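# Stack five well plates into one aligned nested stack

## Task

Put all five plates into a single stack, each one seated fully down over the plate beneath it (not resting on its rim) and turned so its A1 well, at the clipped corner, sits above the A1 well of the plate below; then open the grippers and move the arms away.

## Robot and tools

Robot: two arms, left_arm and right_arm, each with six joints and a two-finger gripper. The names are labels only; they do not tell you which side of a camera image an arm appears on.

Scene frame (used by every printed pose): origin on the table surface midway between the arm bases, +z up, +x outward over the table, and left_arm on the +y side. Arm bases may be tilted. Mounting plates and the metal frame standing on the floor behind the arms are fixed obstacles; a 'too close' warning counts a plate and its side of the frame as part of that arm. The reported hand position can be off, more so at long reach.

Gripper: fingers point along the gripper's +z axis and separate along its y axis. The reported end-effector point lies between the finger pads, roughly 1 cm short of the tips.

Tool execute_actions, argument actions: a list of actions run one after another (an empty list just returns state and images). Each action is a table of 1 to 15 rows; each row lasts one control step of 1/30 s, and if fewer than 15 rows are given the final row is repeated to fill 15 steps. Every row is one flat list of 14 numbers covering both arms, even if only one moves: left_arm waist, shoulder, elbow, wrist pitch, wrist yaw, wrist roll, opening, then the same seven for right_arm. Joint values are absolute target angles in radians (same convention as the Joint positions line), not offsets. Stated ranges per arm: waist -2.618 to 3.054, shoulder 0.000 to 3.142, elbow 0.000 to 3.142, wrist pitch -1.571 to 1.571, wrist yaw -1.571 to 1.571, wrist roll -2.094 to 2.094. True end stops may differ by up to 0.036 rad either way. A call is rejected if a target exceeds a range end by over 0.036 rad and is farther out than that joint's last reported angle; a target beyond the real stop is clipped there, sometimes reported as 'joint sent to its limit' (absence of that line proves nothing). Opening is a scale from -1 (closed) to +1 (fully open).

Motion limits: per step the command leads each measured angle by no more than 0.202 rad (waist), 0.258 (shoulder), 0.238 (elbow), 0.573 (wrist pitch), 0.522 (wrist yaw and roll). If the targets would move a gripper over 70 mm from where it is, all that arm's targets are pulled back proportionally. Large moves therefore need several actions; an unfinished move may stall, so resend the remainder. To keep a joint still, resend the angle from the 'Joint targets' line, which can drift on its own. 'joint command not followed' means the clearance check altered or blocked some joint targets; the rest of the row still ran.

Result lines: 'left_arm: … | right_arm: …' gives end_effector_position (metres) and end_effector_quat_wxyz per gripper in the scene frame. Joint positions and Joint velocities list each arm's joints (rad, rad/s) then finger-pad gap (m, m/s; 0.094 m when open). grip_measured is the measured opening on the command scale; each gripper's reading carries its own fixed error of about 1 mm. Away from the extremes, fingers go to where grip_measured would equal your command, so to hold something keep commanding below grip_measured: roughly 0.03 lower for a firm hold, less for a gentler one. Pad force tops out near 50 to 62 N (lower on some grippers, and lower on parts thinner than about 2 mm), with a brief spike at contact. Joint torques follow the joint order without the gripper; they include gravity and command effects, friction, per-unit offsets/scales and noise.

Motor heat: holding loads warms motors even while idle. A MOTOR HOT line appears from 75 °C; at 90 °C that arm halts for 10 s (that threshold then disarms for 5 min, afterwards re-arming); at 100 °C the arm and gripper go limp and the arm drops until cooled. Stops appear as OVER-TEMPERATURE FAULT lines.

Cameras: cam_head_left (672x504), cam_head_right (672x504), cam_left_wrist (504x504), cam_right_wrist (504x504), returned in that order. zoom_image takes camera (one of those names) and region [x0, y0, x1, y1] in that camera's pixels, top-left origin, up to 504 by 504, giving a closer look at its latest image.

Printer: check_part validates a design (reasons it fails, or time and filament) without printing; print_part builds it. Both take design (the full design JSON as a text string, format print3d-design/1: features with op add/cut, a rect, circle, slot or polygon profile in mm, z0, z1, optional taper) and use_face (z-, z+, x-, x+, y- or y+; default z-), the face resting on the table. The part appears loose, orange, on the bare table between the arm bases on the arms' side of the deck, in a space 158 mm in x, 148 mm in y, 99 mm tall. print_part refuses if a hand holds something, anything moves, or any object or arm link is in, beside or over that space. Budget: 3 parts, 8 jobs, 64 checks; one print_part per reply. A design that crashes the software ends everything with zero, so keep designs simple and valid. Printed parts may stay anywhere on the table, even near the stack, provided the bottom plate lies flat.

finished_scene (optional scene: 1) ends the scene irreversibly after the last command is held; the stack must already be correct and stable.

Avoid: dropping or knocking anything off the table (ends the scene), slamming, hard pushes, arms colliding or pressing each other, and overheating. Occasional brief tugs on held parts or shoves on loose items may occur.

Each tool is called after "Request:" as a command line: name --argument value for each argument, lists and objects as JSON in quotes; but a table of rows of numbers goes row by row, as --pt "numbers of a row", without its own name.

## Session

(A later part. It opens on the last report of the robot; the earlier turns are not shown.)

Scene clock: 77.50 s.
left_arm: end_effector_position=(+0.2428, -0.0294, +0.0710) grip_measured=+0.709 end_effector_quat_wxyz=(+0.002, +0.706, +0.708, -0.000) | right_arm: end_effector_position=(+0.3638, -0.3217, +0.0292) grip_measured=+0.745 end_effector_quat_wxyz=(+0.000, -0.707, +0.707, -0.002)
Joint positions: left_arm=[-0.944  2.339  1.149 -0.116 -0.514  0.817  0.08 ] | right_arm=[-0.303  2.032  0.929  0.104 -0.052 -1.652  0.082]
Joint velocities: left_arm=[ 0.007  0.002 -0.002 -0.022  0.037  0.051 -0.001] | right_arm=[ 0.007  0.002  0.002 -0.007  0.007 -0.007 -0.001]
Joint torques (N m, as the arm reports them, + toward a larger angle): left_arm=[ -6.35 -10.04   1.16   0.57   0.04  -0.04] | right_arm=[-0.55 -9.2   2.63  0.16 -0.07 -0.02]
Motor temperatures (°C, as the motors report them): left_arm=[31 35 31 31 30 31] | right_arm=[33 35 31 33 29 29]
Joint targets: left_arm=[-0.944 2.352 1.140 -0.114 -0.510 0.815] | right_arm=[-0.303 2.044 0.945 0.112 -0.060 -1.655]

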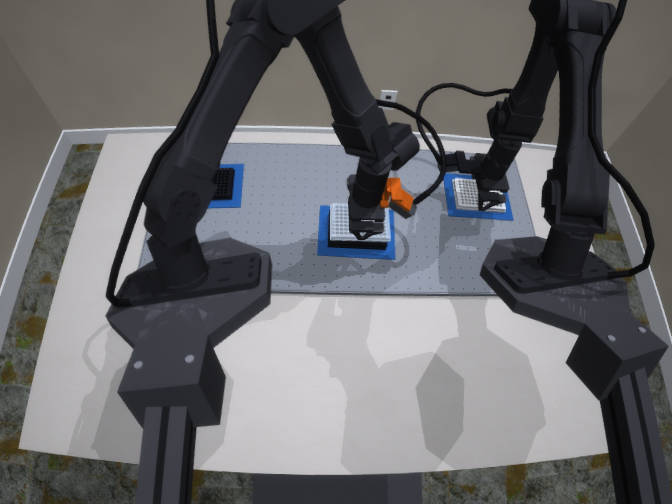

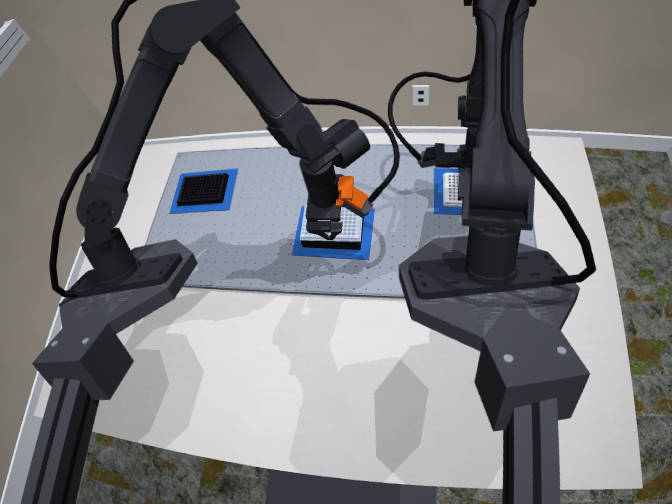

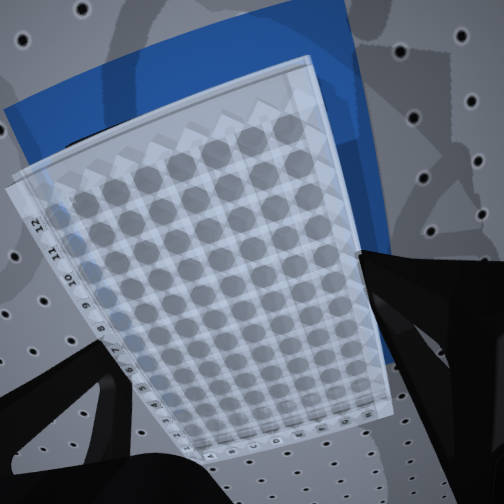

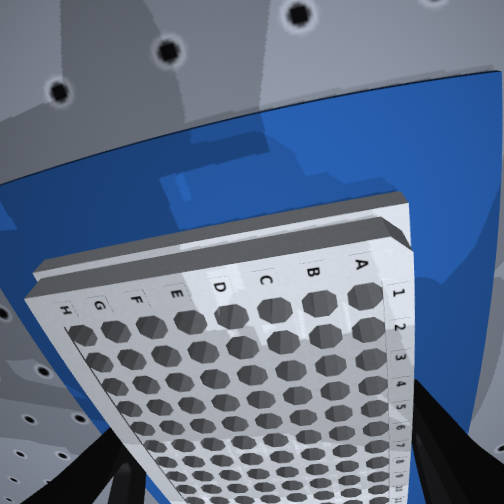

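Request:
execute_actions --actions '[[[-0.941,2.389,1.145,-0.085,-0.512,0.840,0.67,-0.303,2.020,0.915,0.095,-0.055,-1.650,0.67],[-0.939,2.389,1.145,-0.085,-0.512,0.840,0.67,-0.303,2.005,0.900,0.085,-0.055,-1.650,0.67],[-0.937,2.389,1.145,-0.098,-0.512,0.830,0.67,-0.302,1.995,0.893,0.075,-0.055,-1.650,0.67],[-0.936,2.368,1.145,-0.098,-0.512,0.830,0.67,-0.302,1.982,0.893,0.063,-0.055,-1.650,0.67],[-0.935,2.368,1.145,-0.098,-0.512,0.830,0.67,-0.301,1.966,0.889,0.050,-0.054,-1.649,0.67],[-0.935,2.368,1.145,-0.098,-0.512,0.830,0.67,-0.301,1.947,0.883,0.036,-0.054,-1.649,0.67],[-0.935,2.368,1.145,-0.098,-0.512,0.830,0.67,-0.300,1.926,0.877,0.021,-0.053,-1.648,0.67],[-0.935,2.368,1.145,-0.098,-0.512,0.830,0.67,-0.299,1.903,0.870,0.005,-0.053,-1.648,0.67],[-0.935,2.368,1.145,-0.098,-0.512,0.830,0.67,-0.299,1.880,0.863,-0.012,-0.052,-1.647,0.67],[-0.935,2.368,1.145,-0.098,-0.512,0.830,0.67,-0.298,1.857,0.856,-0.028,-0.052,-1.647,0.67],[-0.935,2.368,1.145,-0.098,-0.512,0.830,0.67,-0.297,1.835,0.850,-0.044,-0.051,-1.646,0.67],[-0.935,2.368,1.145,-0.098,-0.512,0.830,0.67,-0.296,1.814,0.844,-0.059,-0.051,-1.646,0.67],[-0.935,2.368,1.145,-0.098,-0.512,0.830,0.67,-0.296,1.796,0.838,-0.072,-0.050,-1.645,0.67],[-0.935,2.368,1.145,-0.098,-0.512,0.830,0.67,-0.295,1.781,0.834,-0.083,-0.050,-1.645,0.67],[-0.935,2.368,1.145,-0.098,-0.512,0.830,0.67,-0.295,1.770,0.831,-0.090,-0.050,-1.645,0.67]]]'

Request:
zoom_image --camera "cam_left_wrist" --region '[270, 45, 330, 105]'

Request:
zoom_image --camera "cam_left_wrist" --region '[0, 130, 80, 210]'

Scene clock: 80.93 s.
left_arm: end_effector_position=(+0.2406, -0.0281, +0.0654) grip_measured=+0.709 end_effector_quat_wxyz=(+0.000, +0.706, +0.708, +0.000) | right_arm: end_effector_position=(+0.3740, -0.3195, +0.0836) grip_measured=+0.745 end_effector_quat_wxyz=(+0.010, -0.707, +0.707, -0.014)
Joint positions: left_arm=[-0.938  2.355  1.149 -0.101 -0.514  0.823  0.08 ] | right_arm=[-0.303  1.812  0.861 -0.017 -0.052 -1.651  0.082]
Joint velocities: left_arm=[-0.012 -0.002  0.002  0.037 -0.051 -0.007 -0.   ] | right_arm=[-0.027 -0.486 -0.081 -0.286 -0.007  0.037  0.   ]
Joint torques (N m, as the arm reports them, + toward a larger angle): left_arm=[ -6.09 -10.12   1.54   0.57   0.03   0.09] | right_arm=[  0.17 -10.86   0.48  -0.19   0.02   0.05]
Motor temperatures (°C, as the motors report them): left_arm=[32 35 31 31 30 31] | right_arm=[33 35 31 33 29 29]
Joint targets: left_arm=[-0.935 2.368 1.145 -0.098 -0.512 0.830] | right_arm=[-0.295 1.770 0.831 -0.090 -0.050 -1.645]

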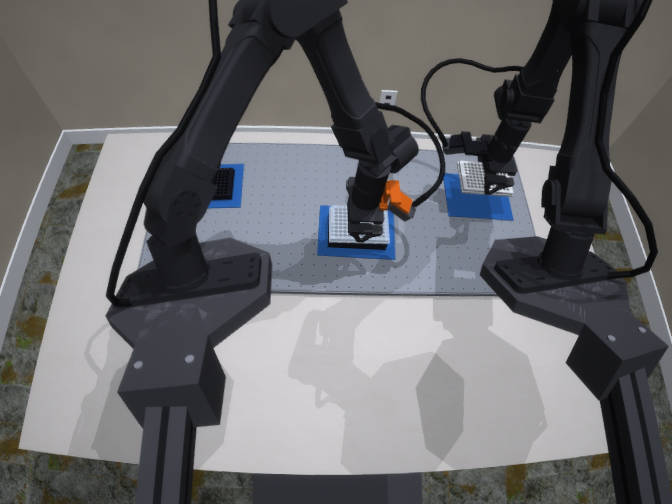

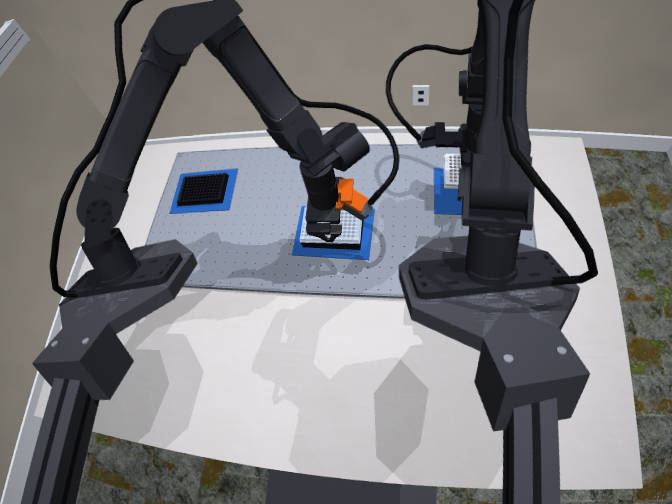

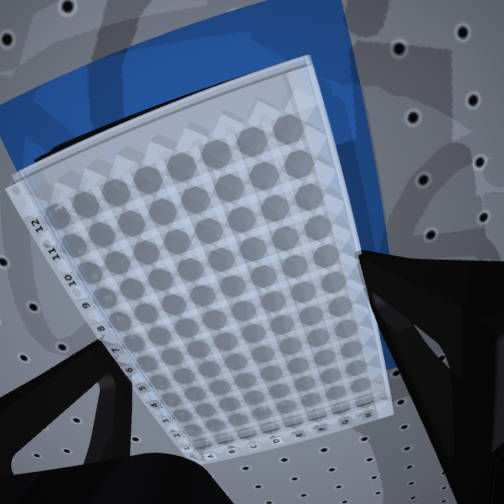

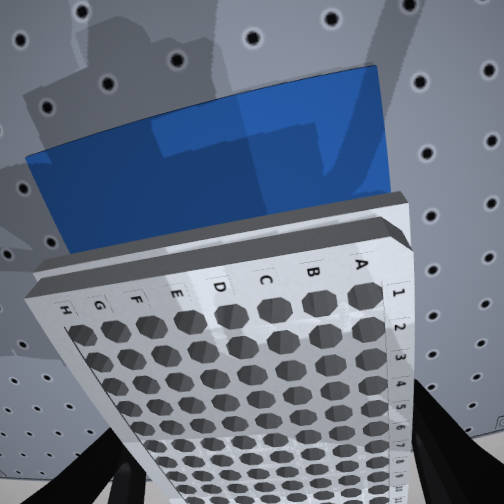

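Region (270, 45, 330, 105) of cam_left_wrist's 504x504 image, scaled by 8.400, with more detail than that image has.

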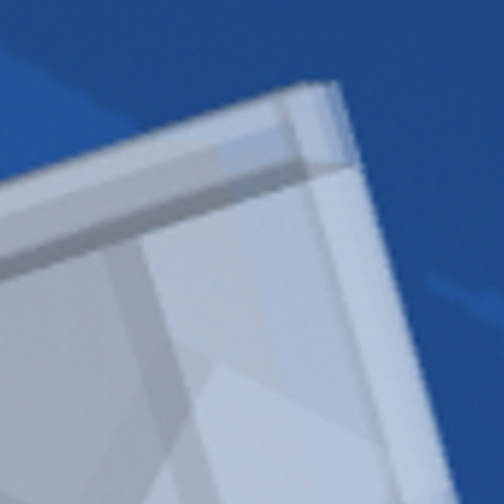

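Region (0, 130, 80, 210) of cam_left_wrist's 504x504 image, scaled by 6.300, with more detail than that image has.

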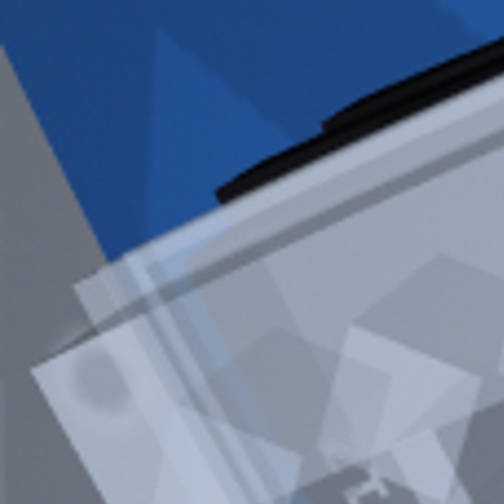

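Request:
execute_actions --actions '[]'

Scene clock: 82.20 s.
left_arm: end_effector_position=(+0.2406, -0.0281, +0.0654) grip_measured=+0.709 end_effector_quat_wxyz=(+0.000, +0.706, +0.708, +0.000) | right_arm: end_effector_position=(+0.3652, -0.3185, +0.0899) grip_measured=+0.745 end_effector_quat_wxyz=(-0.000, -0.707, +0.708, -0.002)
Joint positions: left_arm=[-0.938  2.355  1.149 -0.101 -0.514  0.823  0.08 ] | right_arm=[-0.303  1.784  0.85  -0.065 -0.052 -1.65   0.082]
Joint velocities: left_arm=[ 0.007 -0.022  0.007 -0.037  0.022  0.022 -0.   ] | right_arm=[ 0.002 -0.002  0.002 -0.022  0.037 -0.081 -0.002]
Joint torques (N m, as the arm reports them, + toward a larger angle): left_arm=[ -6.08 -10.12   1.57   0.55   0.03   0.07] | right_arm=[  0.16 -10.93   0.98  -0.18   0.04   0.04]
Motor temperatures (°C, as the motors report them): left_arm=[32 35 31 31 30 31] | right_arm=[33 35 31 33 29 29]
Joint targets: left_arm=[-0.935 2.368 1.145 -0.098 -0.512 0.830] | right_arm=[-0.295 1.770 0.831 -0.090 -0.050 -1.645]

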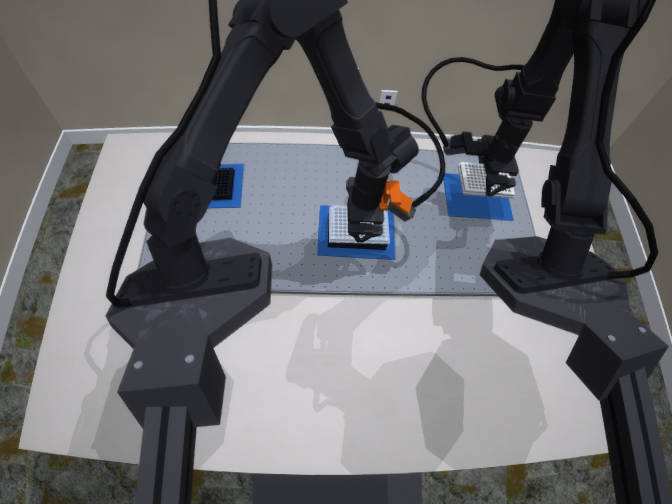

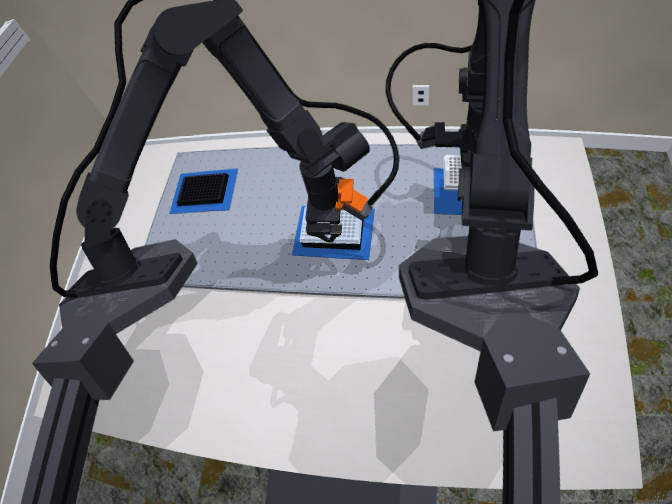

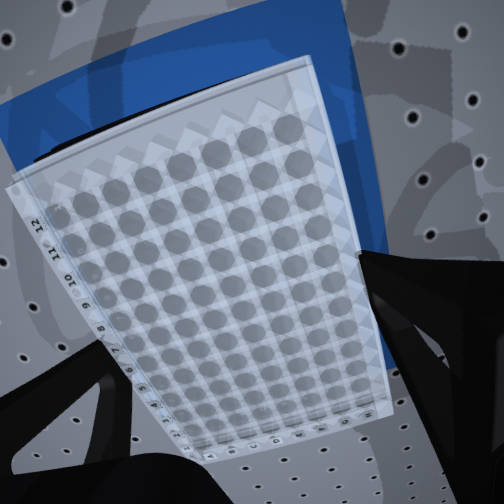

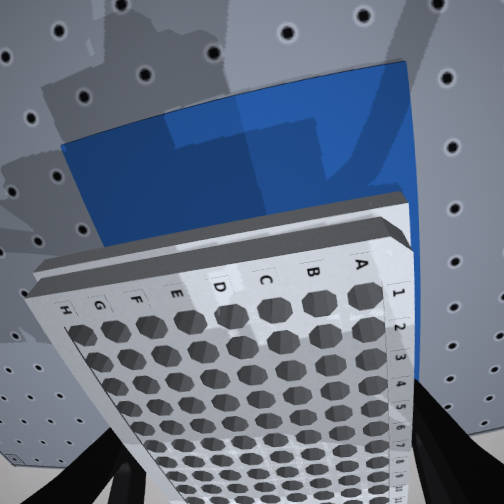

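Request:
zoom_image --camera "cam_left_wrist" --region '[0, 110, 120, 230]'

Request:
zoom_image --camera "cam_left_wrist" --region '[240, 30, 360, 150]'

Request:
zoom_image --camera "cam_head_left" --region '[310, 190, 410, 265]'

Region (0, 110, 120, 230) of cam_left_wrist's 504x504 image, scaled by 4.200, with more detail than that image has.

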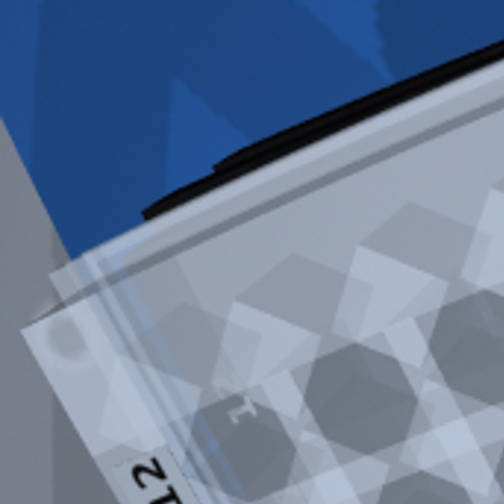

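Region (240, 30, 360, 150) of cam_left_wrist's 504x504 image, scaled by 4.200, with more detail than that image has.

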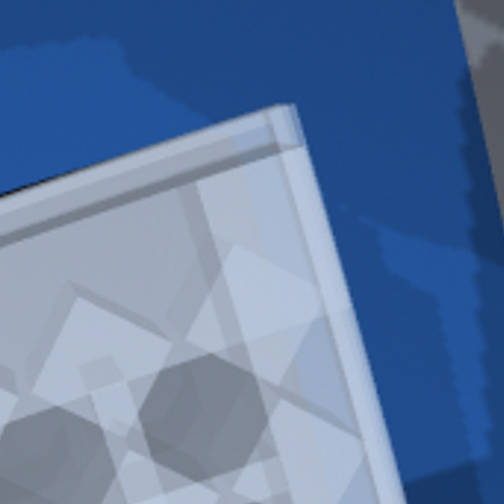

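Region (310, 190, 410, 265) of cam_head_left's 672x504 image, scaled by 5.040, with more detail than that image has; it fills the top 378 rows of this view, and the rest is white.

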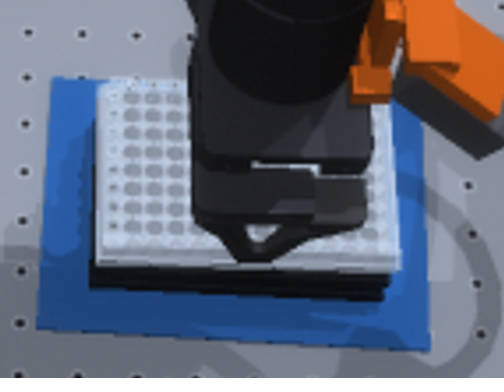

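Request:
zoom_image --camera "cam_head_left" --region '[320, 225, 350, 255]'

Request:
zoom_image --camera "cam_head_left" --region '[370, 225, 400, 255]'

Request:
zoom_image --camera "cam_head_right" --region '[290, 200, 380, 265]'

Region (320, 225, 350, 255) of cam_head_left's 672x504 image, scaled by 16.800, with more detail than that image has.

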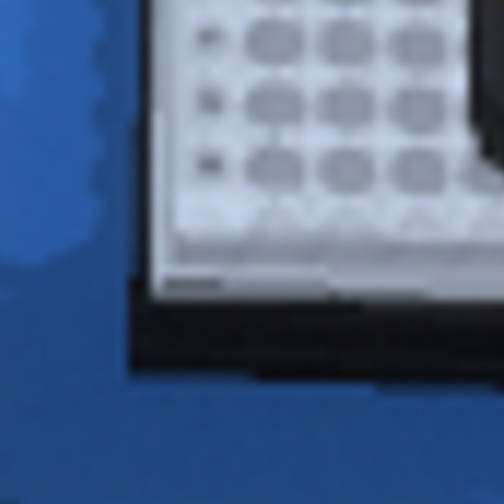

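Region (370, 225, 400, 255) of cam_head_left's 672x504 image, scaled by 16.800, with more detail than that image has.

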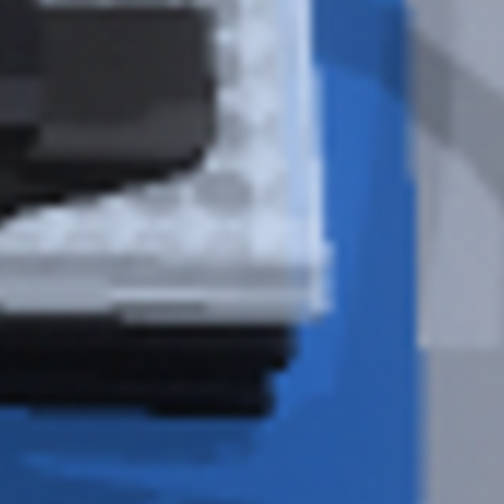

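Region (290, 200, 380, 265) of cam_head_right's 672x504 image, scaled by 5.600, with more detail than that image has.

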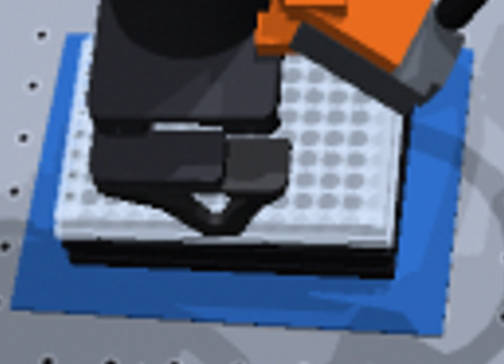

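Request:
zoom_image --camera "cam_left_wrist" --region '[5, 140, 65, 200]'

Request:
zoom_image --camera "cam_left_wrist" --region '[230, 45, 320, 135]'

Region (5, 140, 65, 200) of cam_left_wrist's 504x504 image, scaled by 8.400, with more detail than that image has.

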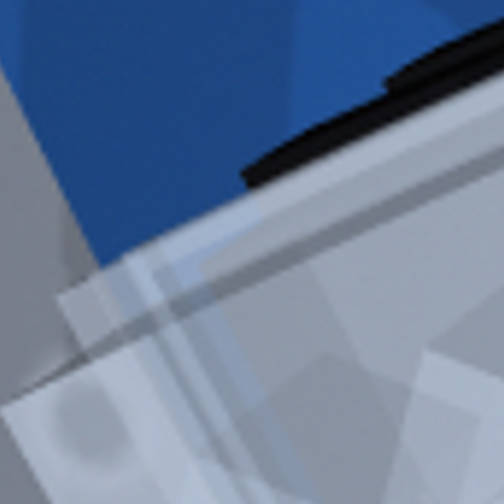

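Region (230, 45, 320, 135) of cam_left_wrist's 504x504 image, scaled by 5.600, with more detail than that image has.

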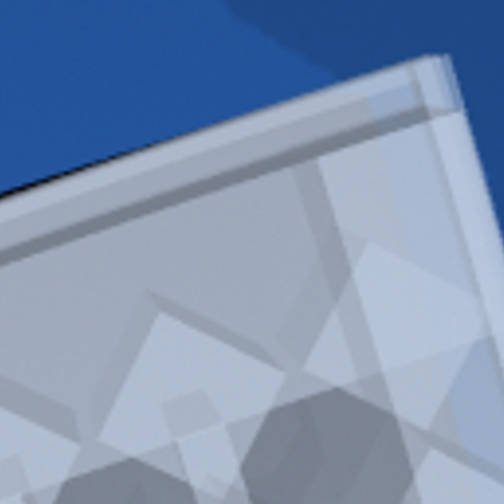

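Request:
execute_actions --actions '[[[-0.93,2.389,1.189,-0.071,-0.512,0.836,0.67,-0.3,1.775,0.842,-0.075,-0.05,-1.647,0.69],[-0.93,2.389,1.152,-0.095,-0.512,0.842,0.67,-0.3,1.775,0.842,-0.075,-0.05,-1.647,0.69],[-0.93,2.374,1.152,-0.095,-0.512,0.847,0.67,-0.3,1.775,0.842,-0.075,-0.05,-1.647,0.69],[-0.932,2.374,1.152,-0.095,-0.512,0.847,0.67,-0.3,1.775,0.842,-0.075,-0.05,-1.647,0.69]]]'

Request:
zoom_image --camera "cam_left_wrist" --region '[5, 140, 65, 200]'

Request:
zoom_image --camera "cam_left_wrist" --region '[260, 45, 320, 105]'

Scene clock: 89.23 s.
left_arm: end_effector_position=(+0.2421, -0.0281, +0.0645) grip_measured=+0.709 end_effector_quat_wxyz=(+0.002, +0.710, +0.704, +0.001) | right_arm: end_effector_position=(+0.3652, -0.3185, +0.0899) grip_measured=+0.745 end_effector_quat_wxyz=(-0.000, -0.707, +0.708, -0.002)
Joint positions: left_arm=[-0.935  2.357  1.151 -0.096 -0.514  0.839  0.08 ] | right_arm=[-0.303  1.784  0.85  -0.065 -0.052 -1.65   0.082]
Joint velocities: left_arm=[-0.012 -0.012 -0.007  0.095  0.022 -0.022  0.001] | right_arm=[-0.012 -0.022 -0.007  0.007 -0.037  0.051 -0.   ]
Joint torques (N m, as the arm reports them, + toward a larger angle): left_arm=[-6.1  -9.87  1.99  0.55  0.03  0.08] | right_arm=[ -0.09 -10.58   1.74  -0.04   0.04   0.03]
Motor temperatures (°C, as the motors report them): left_arm=[32 35 31 31 30 31] | right_arm=[33 36 31 33 29 29]
Joint targets: left_arm=[-0.932 2.374 1.152 -0.095 -0.512 0.847] | right_arm=[-0.300 1.775 0.842 -0.075 -0.050 -1.647]

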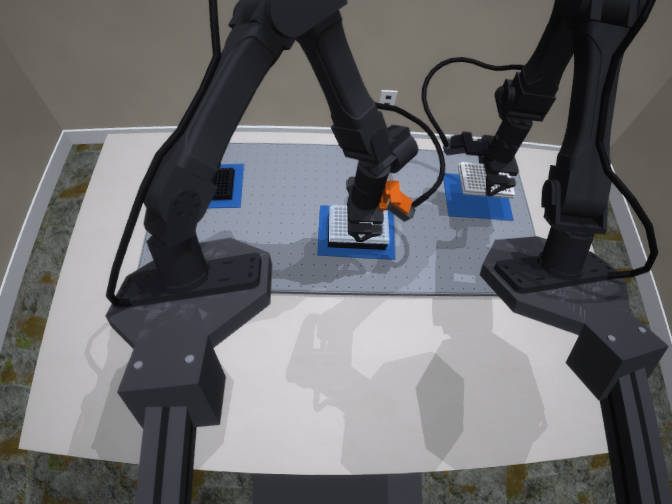

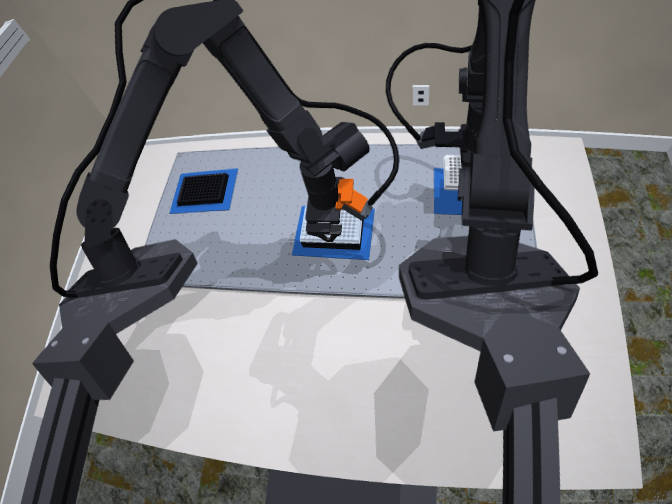

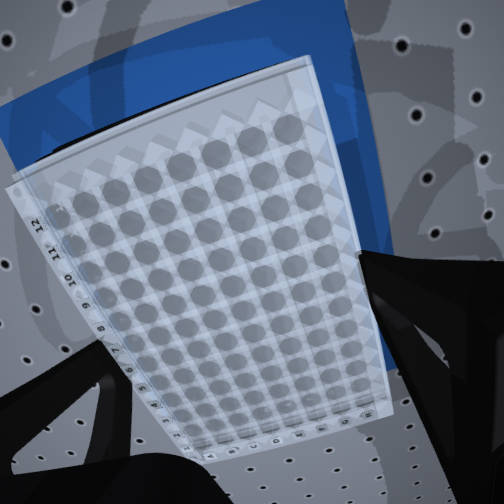

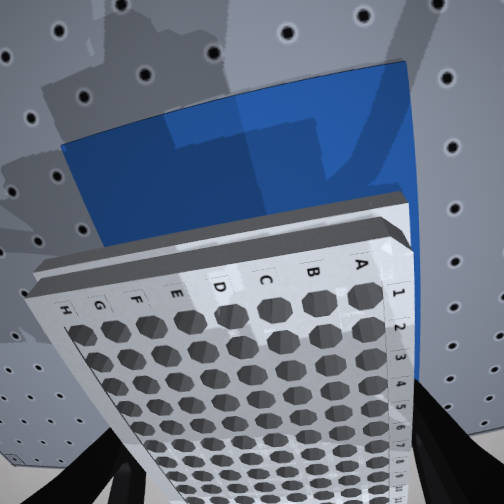

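Region (5, 140, 65, 200) of cam_left_wrist's 504x504 image, scaled by 8.400, with more detail than that image has.

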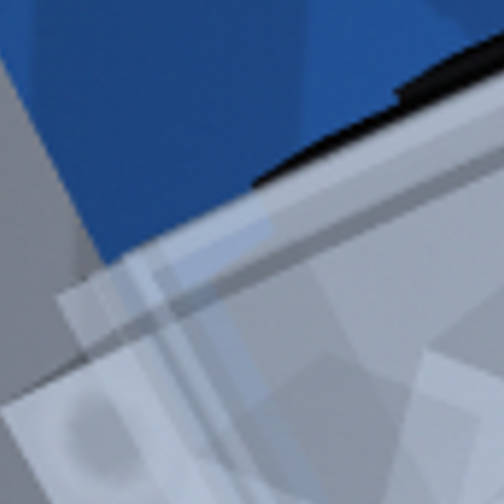

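Region (260, 45, 320, 105) of cam_left_wrist's 504x504 image, scaled by 8.400, with more detail than that image has.

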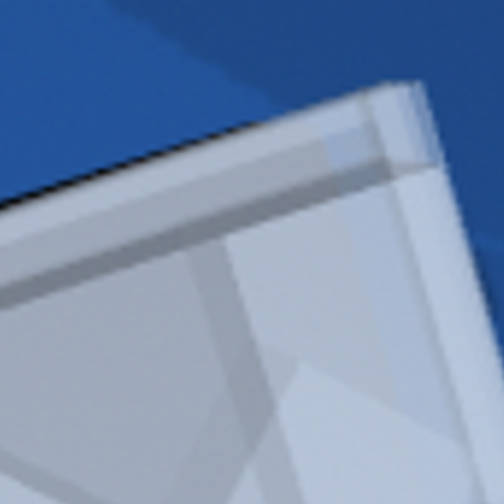

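Request:
execute_actions --actions '[[[-0.932,2.391,1.152,-0.095,-0.512,0.848,0.67,-0.3,1.775,0.842,-0.075,-0.05,-1.647,0.69],[-0.932,2.391,1.152,-0.095,-0.512,0.848,0.67,-0.3,1.775,0.842,-0.075,-0.05,-1.647,0.69],[-0.932,2.391,1.152,-0.095,-0.512,0.848,0.67,-0.3,1.775,0.842,-0.075,-0.05,-1.647,0.69],[-0.934,2.374,1.152,-0.095,-0.512,0.848,0.67,-0.3,1.775,0.842,-0.075,-0.05,-1.647,0.69]]]'

Request:
zoom_image --camera "cam_left_wrist" --region '[5, 140, 65, 200]'

Request:
zoom_image --camera "cam_left_wrist" --region '[260, 45, 320, 105]'

Scene clock: 90.40 s.
left_arm: end_effector_position=(+0.2421, -0.0281, +0.0645) grip_measured=+0.709 end_effector_quat_wxyz=(+0.002, +0.711, +0.703, +0.001) | right_arm: end_effector_position=(+0.3652, -0.3185, +0.0899) grip_measured=+0.745 end_effector_quat_wxyz=(-0.000, -0.707, +0.708, -0.002)
Joint positions: left_arm=[-0.935  2.357  1.151 -0.096 -0.514  0.841  0.08 ] | right_arm=[-0.303  1.784  0.85  -0.065 -0.052 -1.65   0.082]
Joint velocities: left_arm=[-0.002  0.017  0.007 -0.066  0.037  0.066  0.001] | right_arm=[ 0.002  0.007  0.002 -0.022 -0.022  0.022  0.   ]
Joint torques (N m, as the arm reports them, + toward a larger angle): left_arm=[-6.27 -9.81  1.99  0.55  0.02  0.08] | right_arm=[ -0.24 -10.64   1.83  -0.03   0.03   0.02]
Motor temperatures (°C, as the motors report them): left_arm=[32 35 31 31 30 31] | right_arm=[33 36 31 33 29 29]
Joint targets: left_arm=[-0.934 2.374 1.152 -0.095 -0.512 0.848] | right_arm=[-0.300 1.775 0.842 -0.075 -0.050 -1.647]

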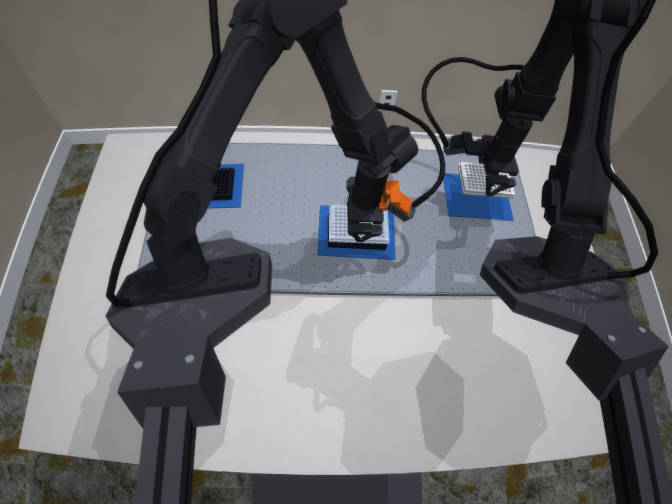

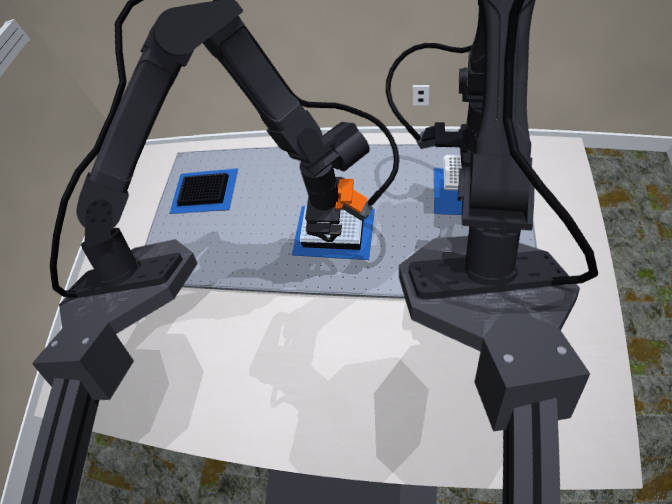

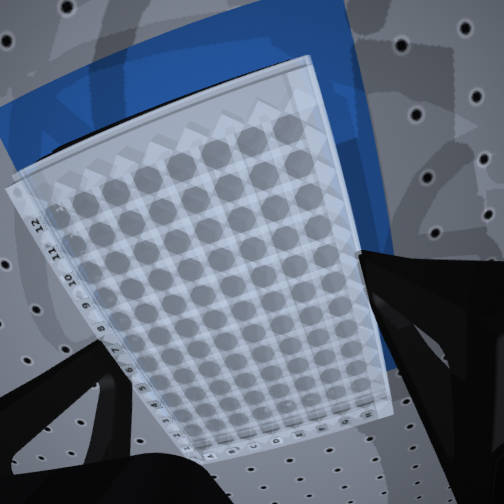

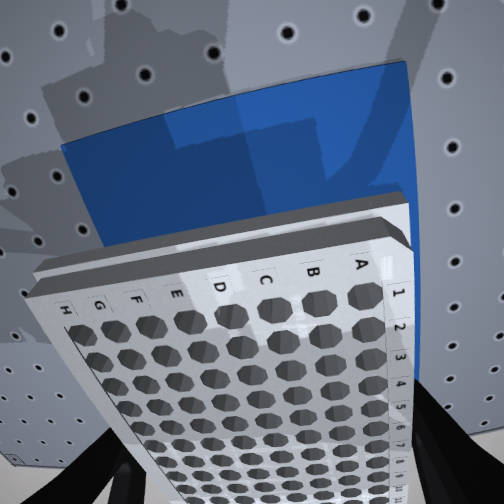

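Region (5, 140, 65, 200) of cam_left_wrist's 504x504 image, scaled by 8.400, with more detail than that image has.

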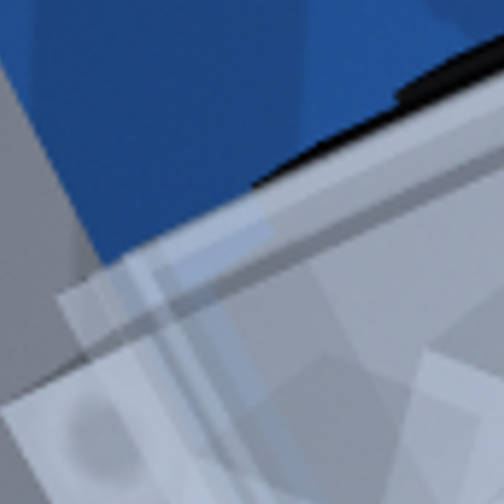

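Region (260, 45, 320, 105) of cam_left_wrist's 504x504 image, scaled by 8.400, with more detail than that image has.

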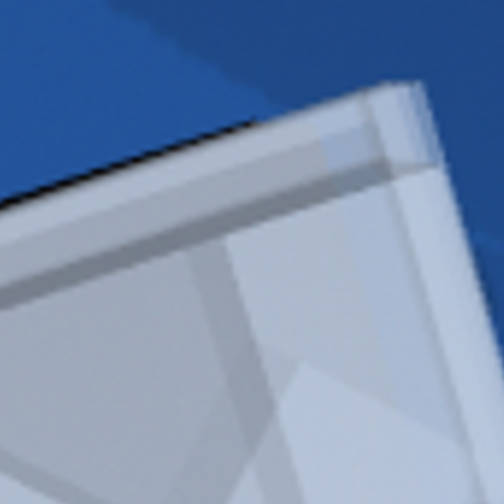

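Request:
execute_actions --actions '[[[-0.934,2.405,1.152,-0.095,-0.512,0.848,0.67,-0.3,1.775,0.842,-0.075,-0.05,-1.647,0.69],[-0.934,2.405,1.152,-0.095,-0.512,0.848,0.67,-0.3,1.775,0.842,-0.075,-0.05,-1.647,0.69],[-0.934,2.374,1.152,-0.095,-0.512,0.848,0.67,-0.3,1.775,0.842,-0.075,-0.05,-1.647,0.69]]]'

Request:
zoom_image --camera "cam_left_wrist" --region '[5, 140, 65, 200]'

Request:
zoom_image --camera "cam_left_wrist" --region '[260, 45, 320, 105]'

Scene clock: 91.90 s.
left_arm: end_effector_position=(+0.2400, -0.0277, +0.0626) grip_measured=+0.709 end_effector_quat_wxyz=(-0.001, +0.712, +0.702, +0.001) | right_arm: end_effector_position=(+0.3652, -0.3185, +0.0899) grip_measured=+0.745 end_effector_quat_wxyz=(-0.000, -0.707, +0.708, -0.002)
Joint positions: left_arm=[-0.935  2.364  1.151 -0.094 -0.514  0.841  0.08 ] | right_arm=[-0.303  1.784  0.85  -0.065 -0.052 -1.65   0.082]
Joint velocities: left_arm=[ 0.002  0.007 -0.007  0.037 -0.007 -0.007 -0.001] | right_arm=[ 0.007 -0.012 -0.002 -0.037  0.051  0.007 -0.001]
Joint torques (N m, as the arm reports them, + toward a larger angle): left_arm=[ -6.27 -10.37   2.     0.52   0.02   0.07] | right_arm=[ -0.15 -10.62   1.81  -0.04   0.02   0.01]
Motor temperatures (°C, as the motors report them): left_arm=[32 35 31 31 30 31] | right_arm=[33 36 31 33 29 29]
Joint targets: left_arm=[-0.934 2.374 1.152 -0.095 -0.512 0.848] | right_arm=[-0.300 1.775 0.842 -0.075 -0.050 -1.647]

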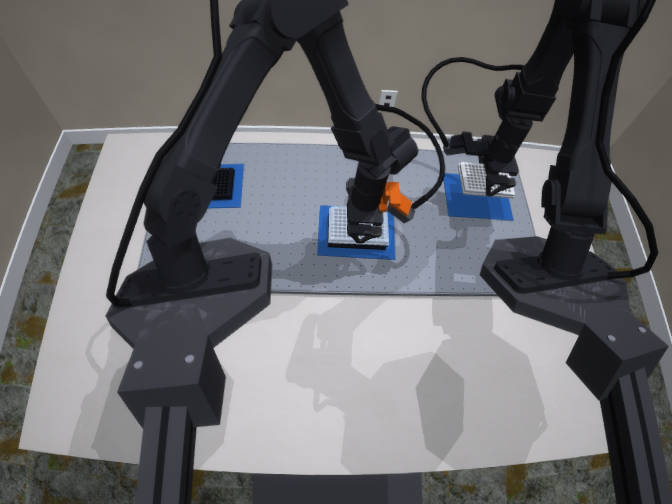

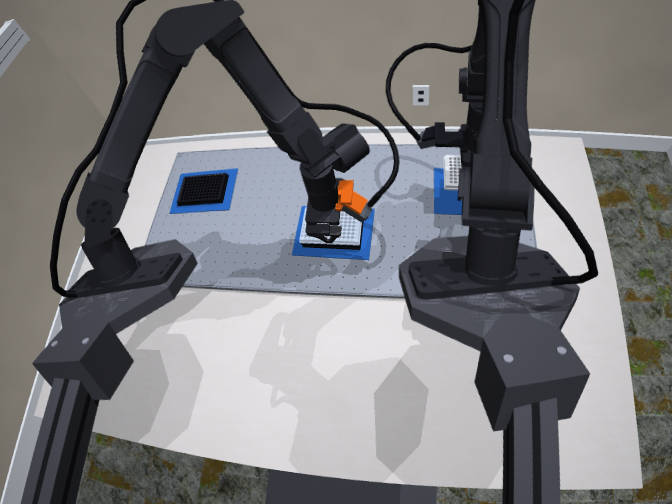

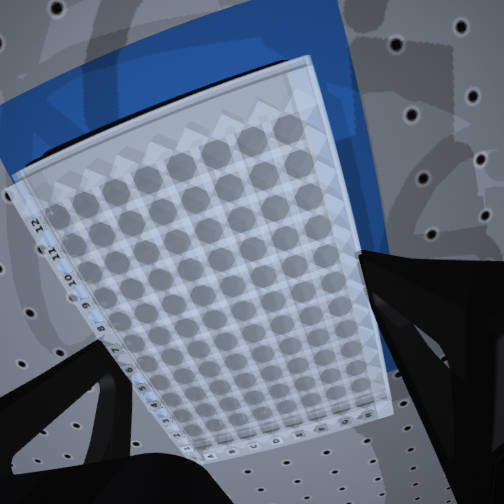

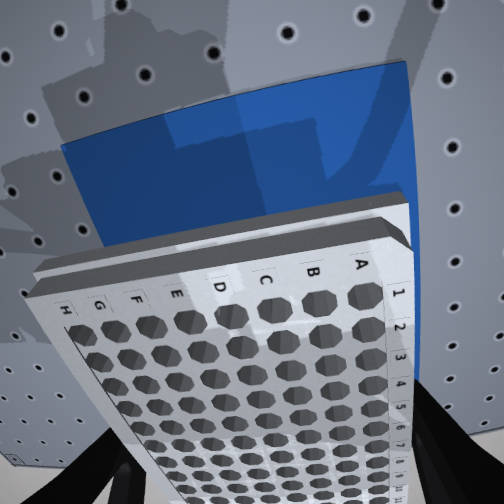

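Region (5, 140, 65, 200) of cam_left_wrist's 504x504 image, scaled by 8.400, with more detail than that image has.

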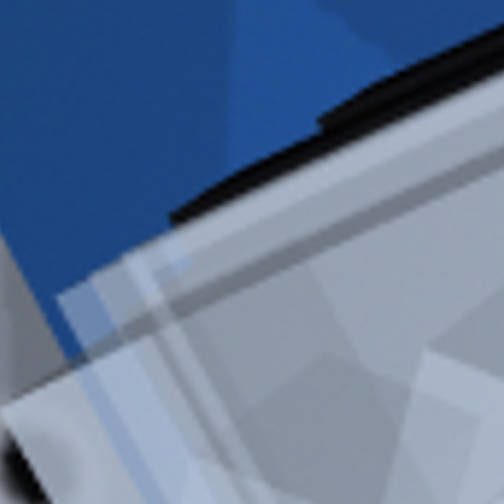

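Region (260, 45, 320, 105) of cam_left_wrist's 504x504 image, scaled by 8.400, with more detail than that image has.

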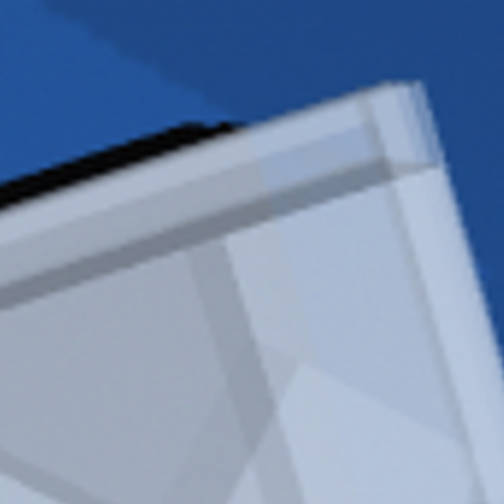

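Request:
execute_actions --actions '[[[-0.929,2.374,1.152,-0.064,-0.512,0.846,0.67,-0.3,1.775,0.842,-0.075,-0.05,-1.647,0.69],[-0.929,2.374,1.152,-0.089,-0.512,0.846,0.67,-0.3,1.775,0.842,-0.075,-0.05,-1.647,0.69],[-0.931,2.374,1.152,-0.089,-0.512,0.846,0.67,-0.3,1.775,0.842,-0.075,-0.05,-1.647,0.69]]]'

Request:
zoom_image --camera "cam_left_wrist" --region '[5, 140, 65, 200]'

Request:
zoom_image --camera "cam_left_wrist" --region '[260, 45, 320, 105]'

Scene clock: 93.00 s.
left_arm: end_effector_position=(+0.2406, -0.0282, +0.0626) grip_measured=+0.709 end_effector_quat_wxyz=(+0.001, +0.711, +0.703, +0.001) | right_arm: end_effector_position=(+0.3652, -0.3185, +0.0899) grip_measured=+0.745 end_effector_quat_wxyz=(-0.000, -0.707, +0.708, -0.002)
Joint positions: left_arm=[-0.935  2.364  1.151 -0.091 -0.514  0.841  0.08 ] | right_arm=[-0.303  1.784  0.85  -0.065 -0.052 -1.65   0.082]
Joint velocities: left_arm=[-0.002 -0.012  0.007 -0.066 -0.037 -0.081 -0.001] | right_arm=[ 0.007 -0.017 -0.007 -0.051 -0.081 -0.022 -0.   ]
Joint torques (N m, as the arm reports them, + toward a larger angle): left_arm=[ -6.03 -10.42   1.9    0.55   0.03   0.05] | right_arm=[ -0.25 -10.6    1.75  -0.02   0.04   0.03]
Motor temperatures (°C, as the motors report them): left_arm=[32 35 31 31 30 31] | right_arm=[33 36 31 33 29 29]
Joint targets: left_arm=[-0.931 2.374 1.152 -0.089 -0.512 0.846] | right_arm=[-0.300 1.775 0.842 -0.075 -0.050 -1.647]

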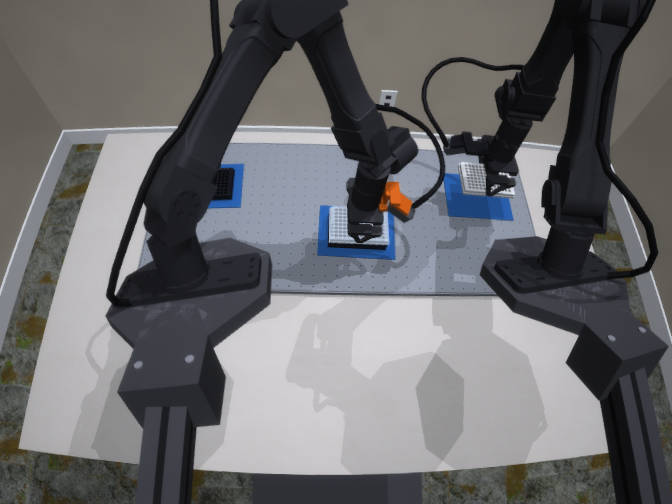

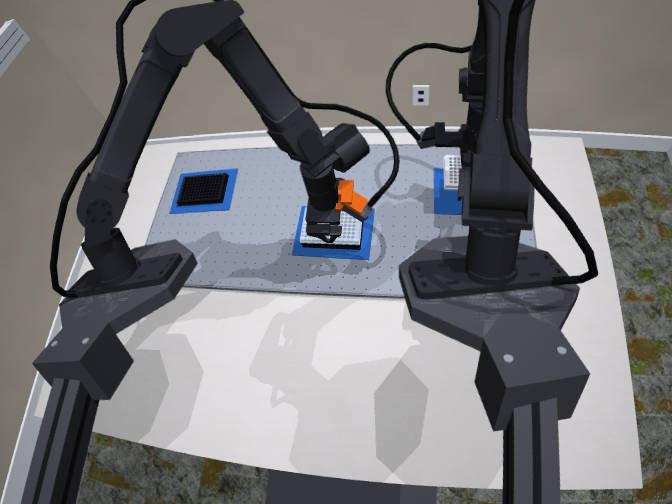

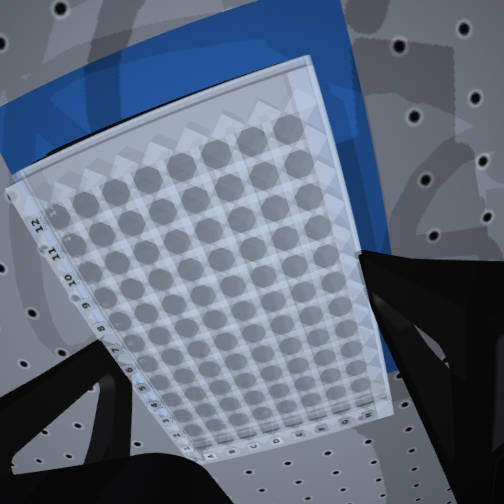

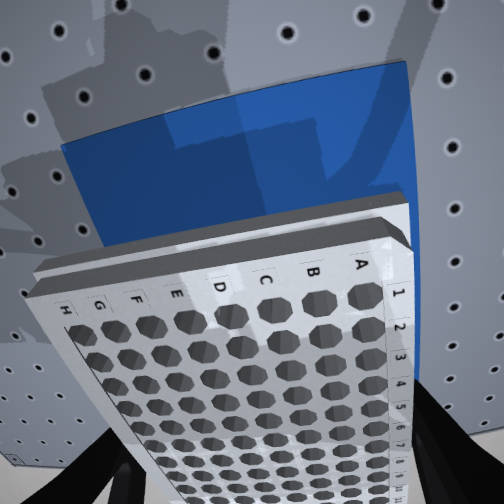

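Region (5, 140, 65, 200) of cam_left_wrist's 504x504 image, scaled by 8.400, with more detail than that image has.

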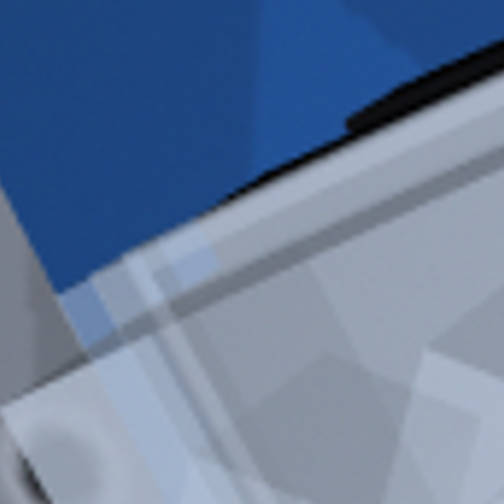

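Region (260, 45, 320, 105) of cam_left_wrist's 504x504 image, scaled by 8.400, with more detail than that image has.

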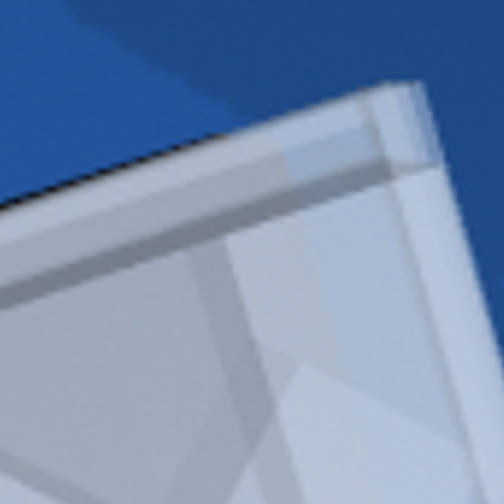

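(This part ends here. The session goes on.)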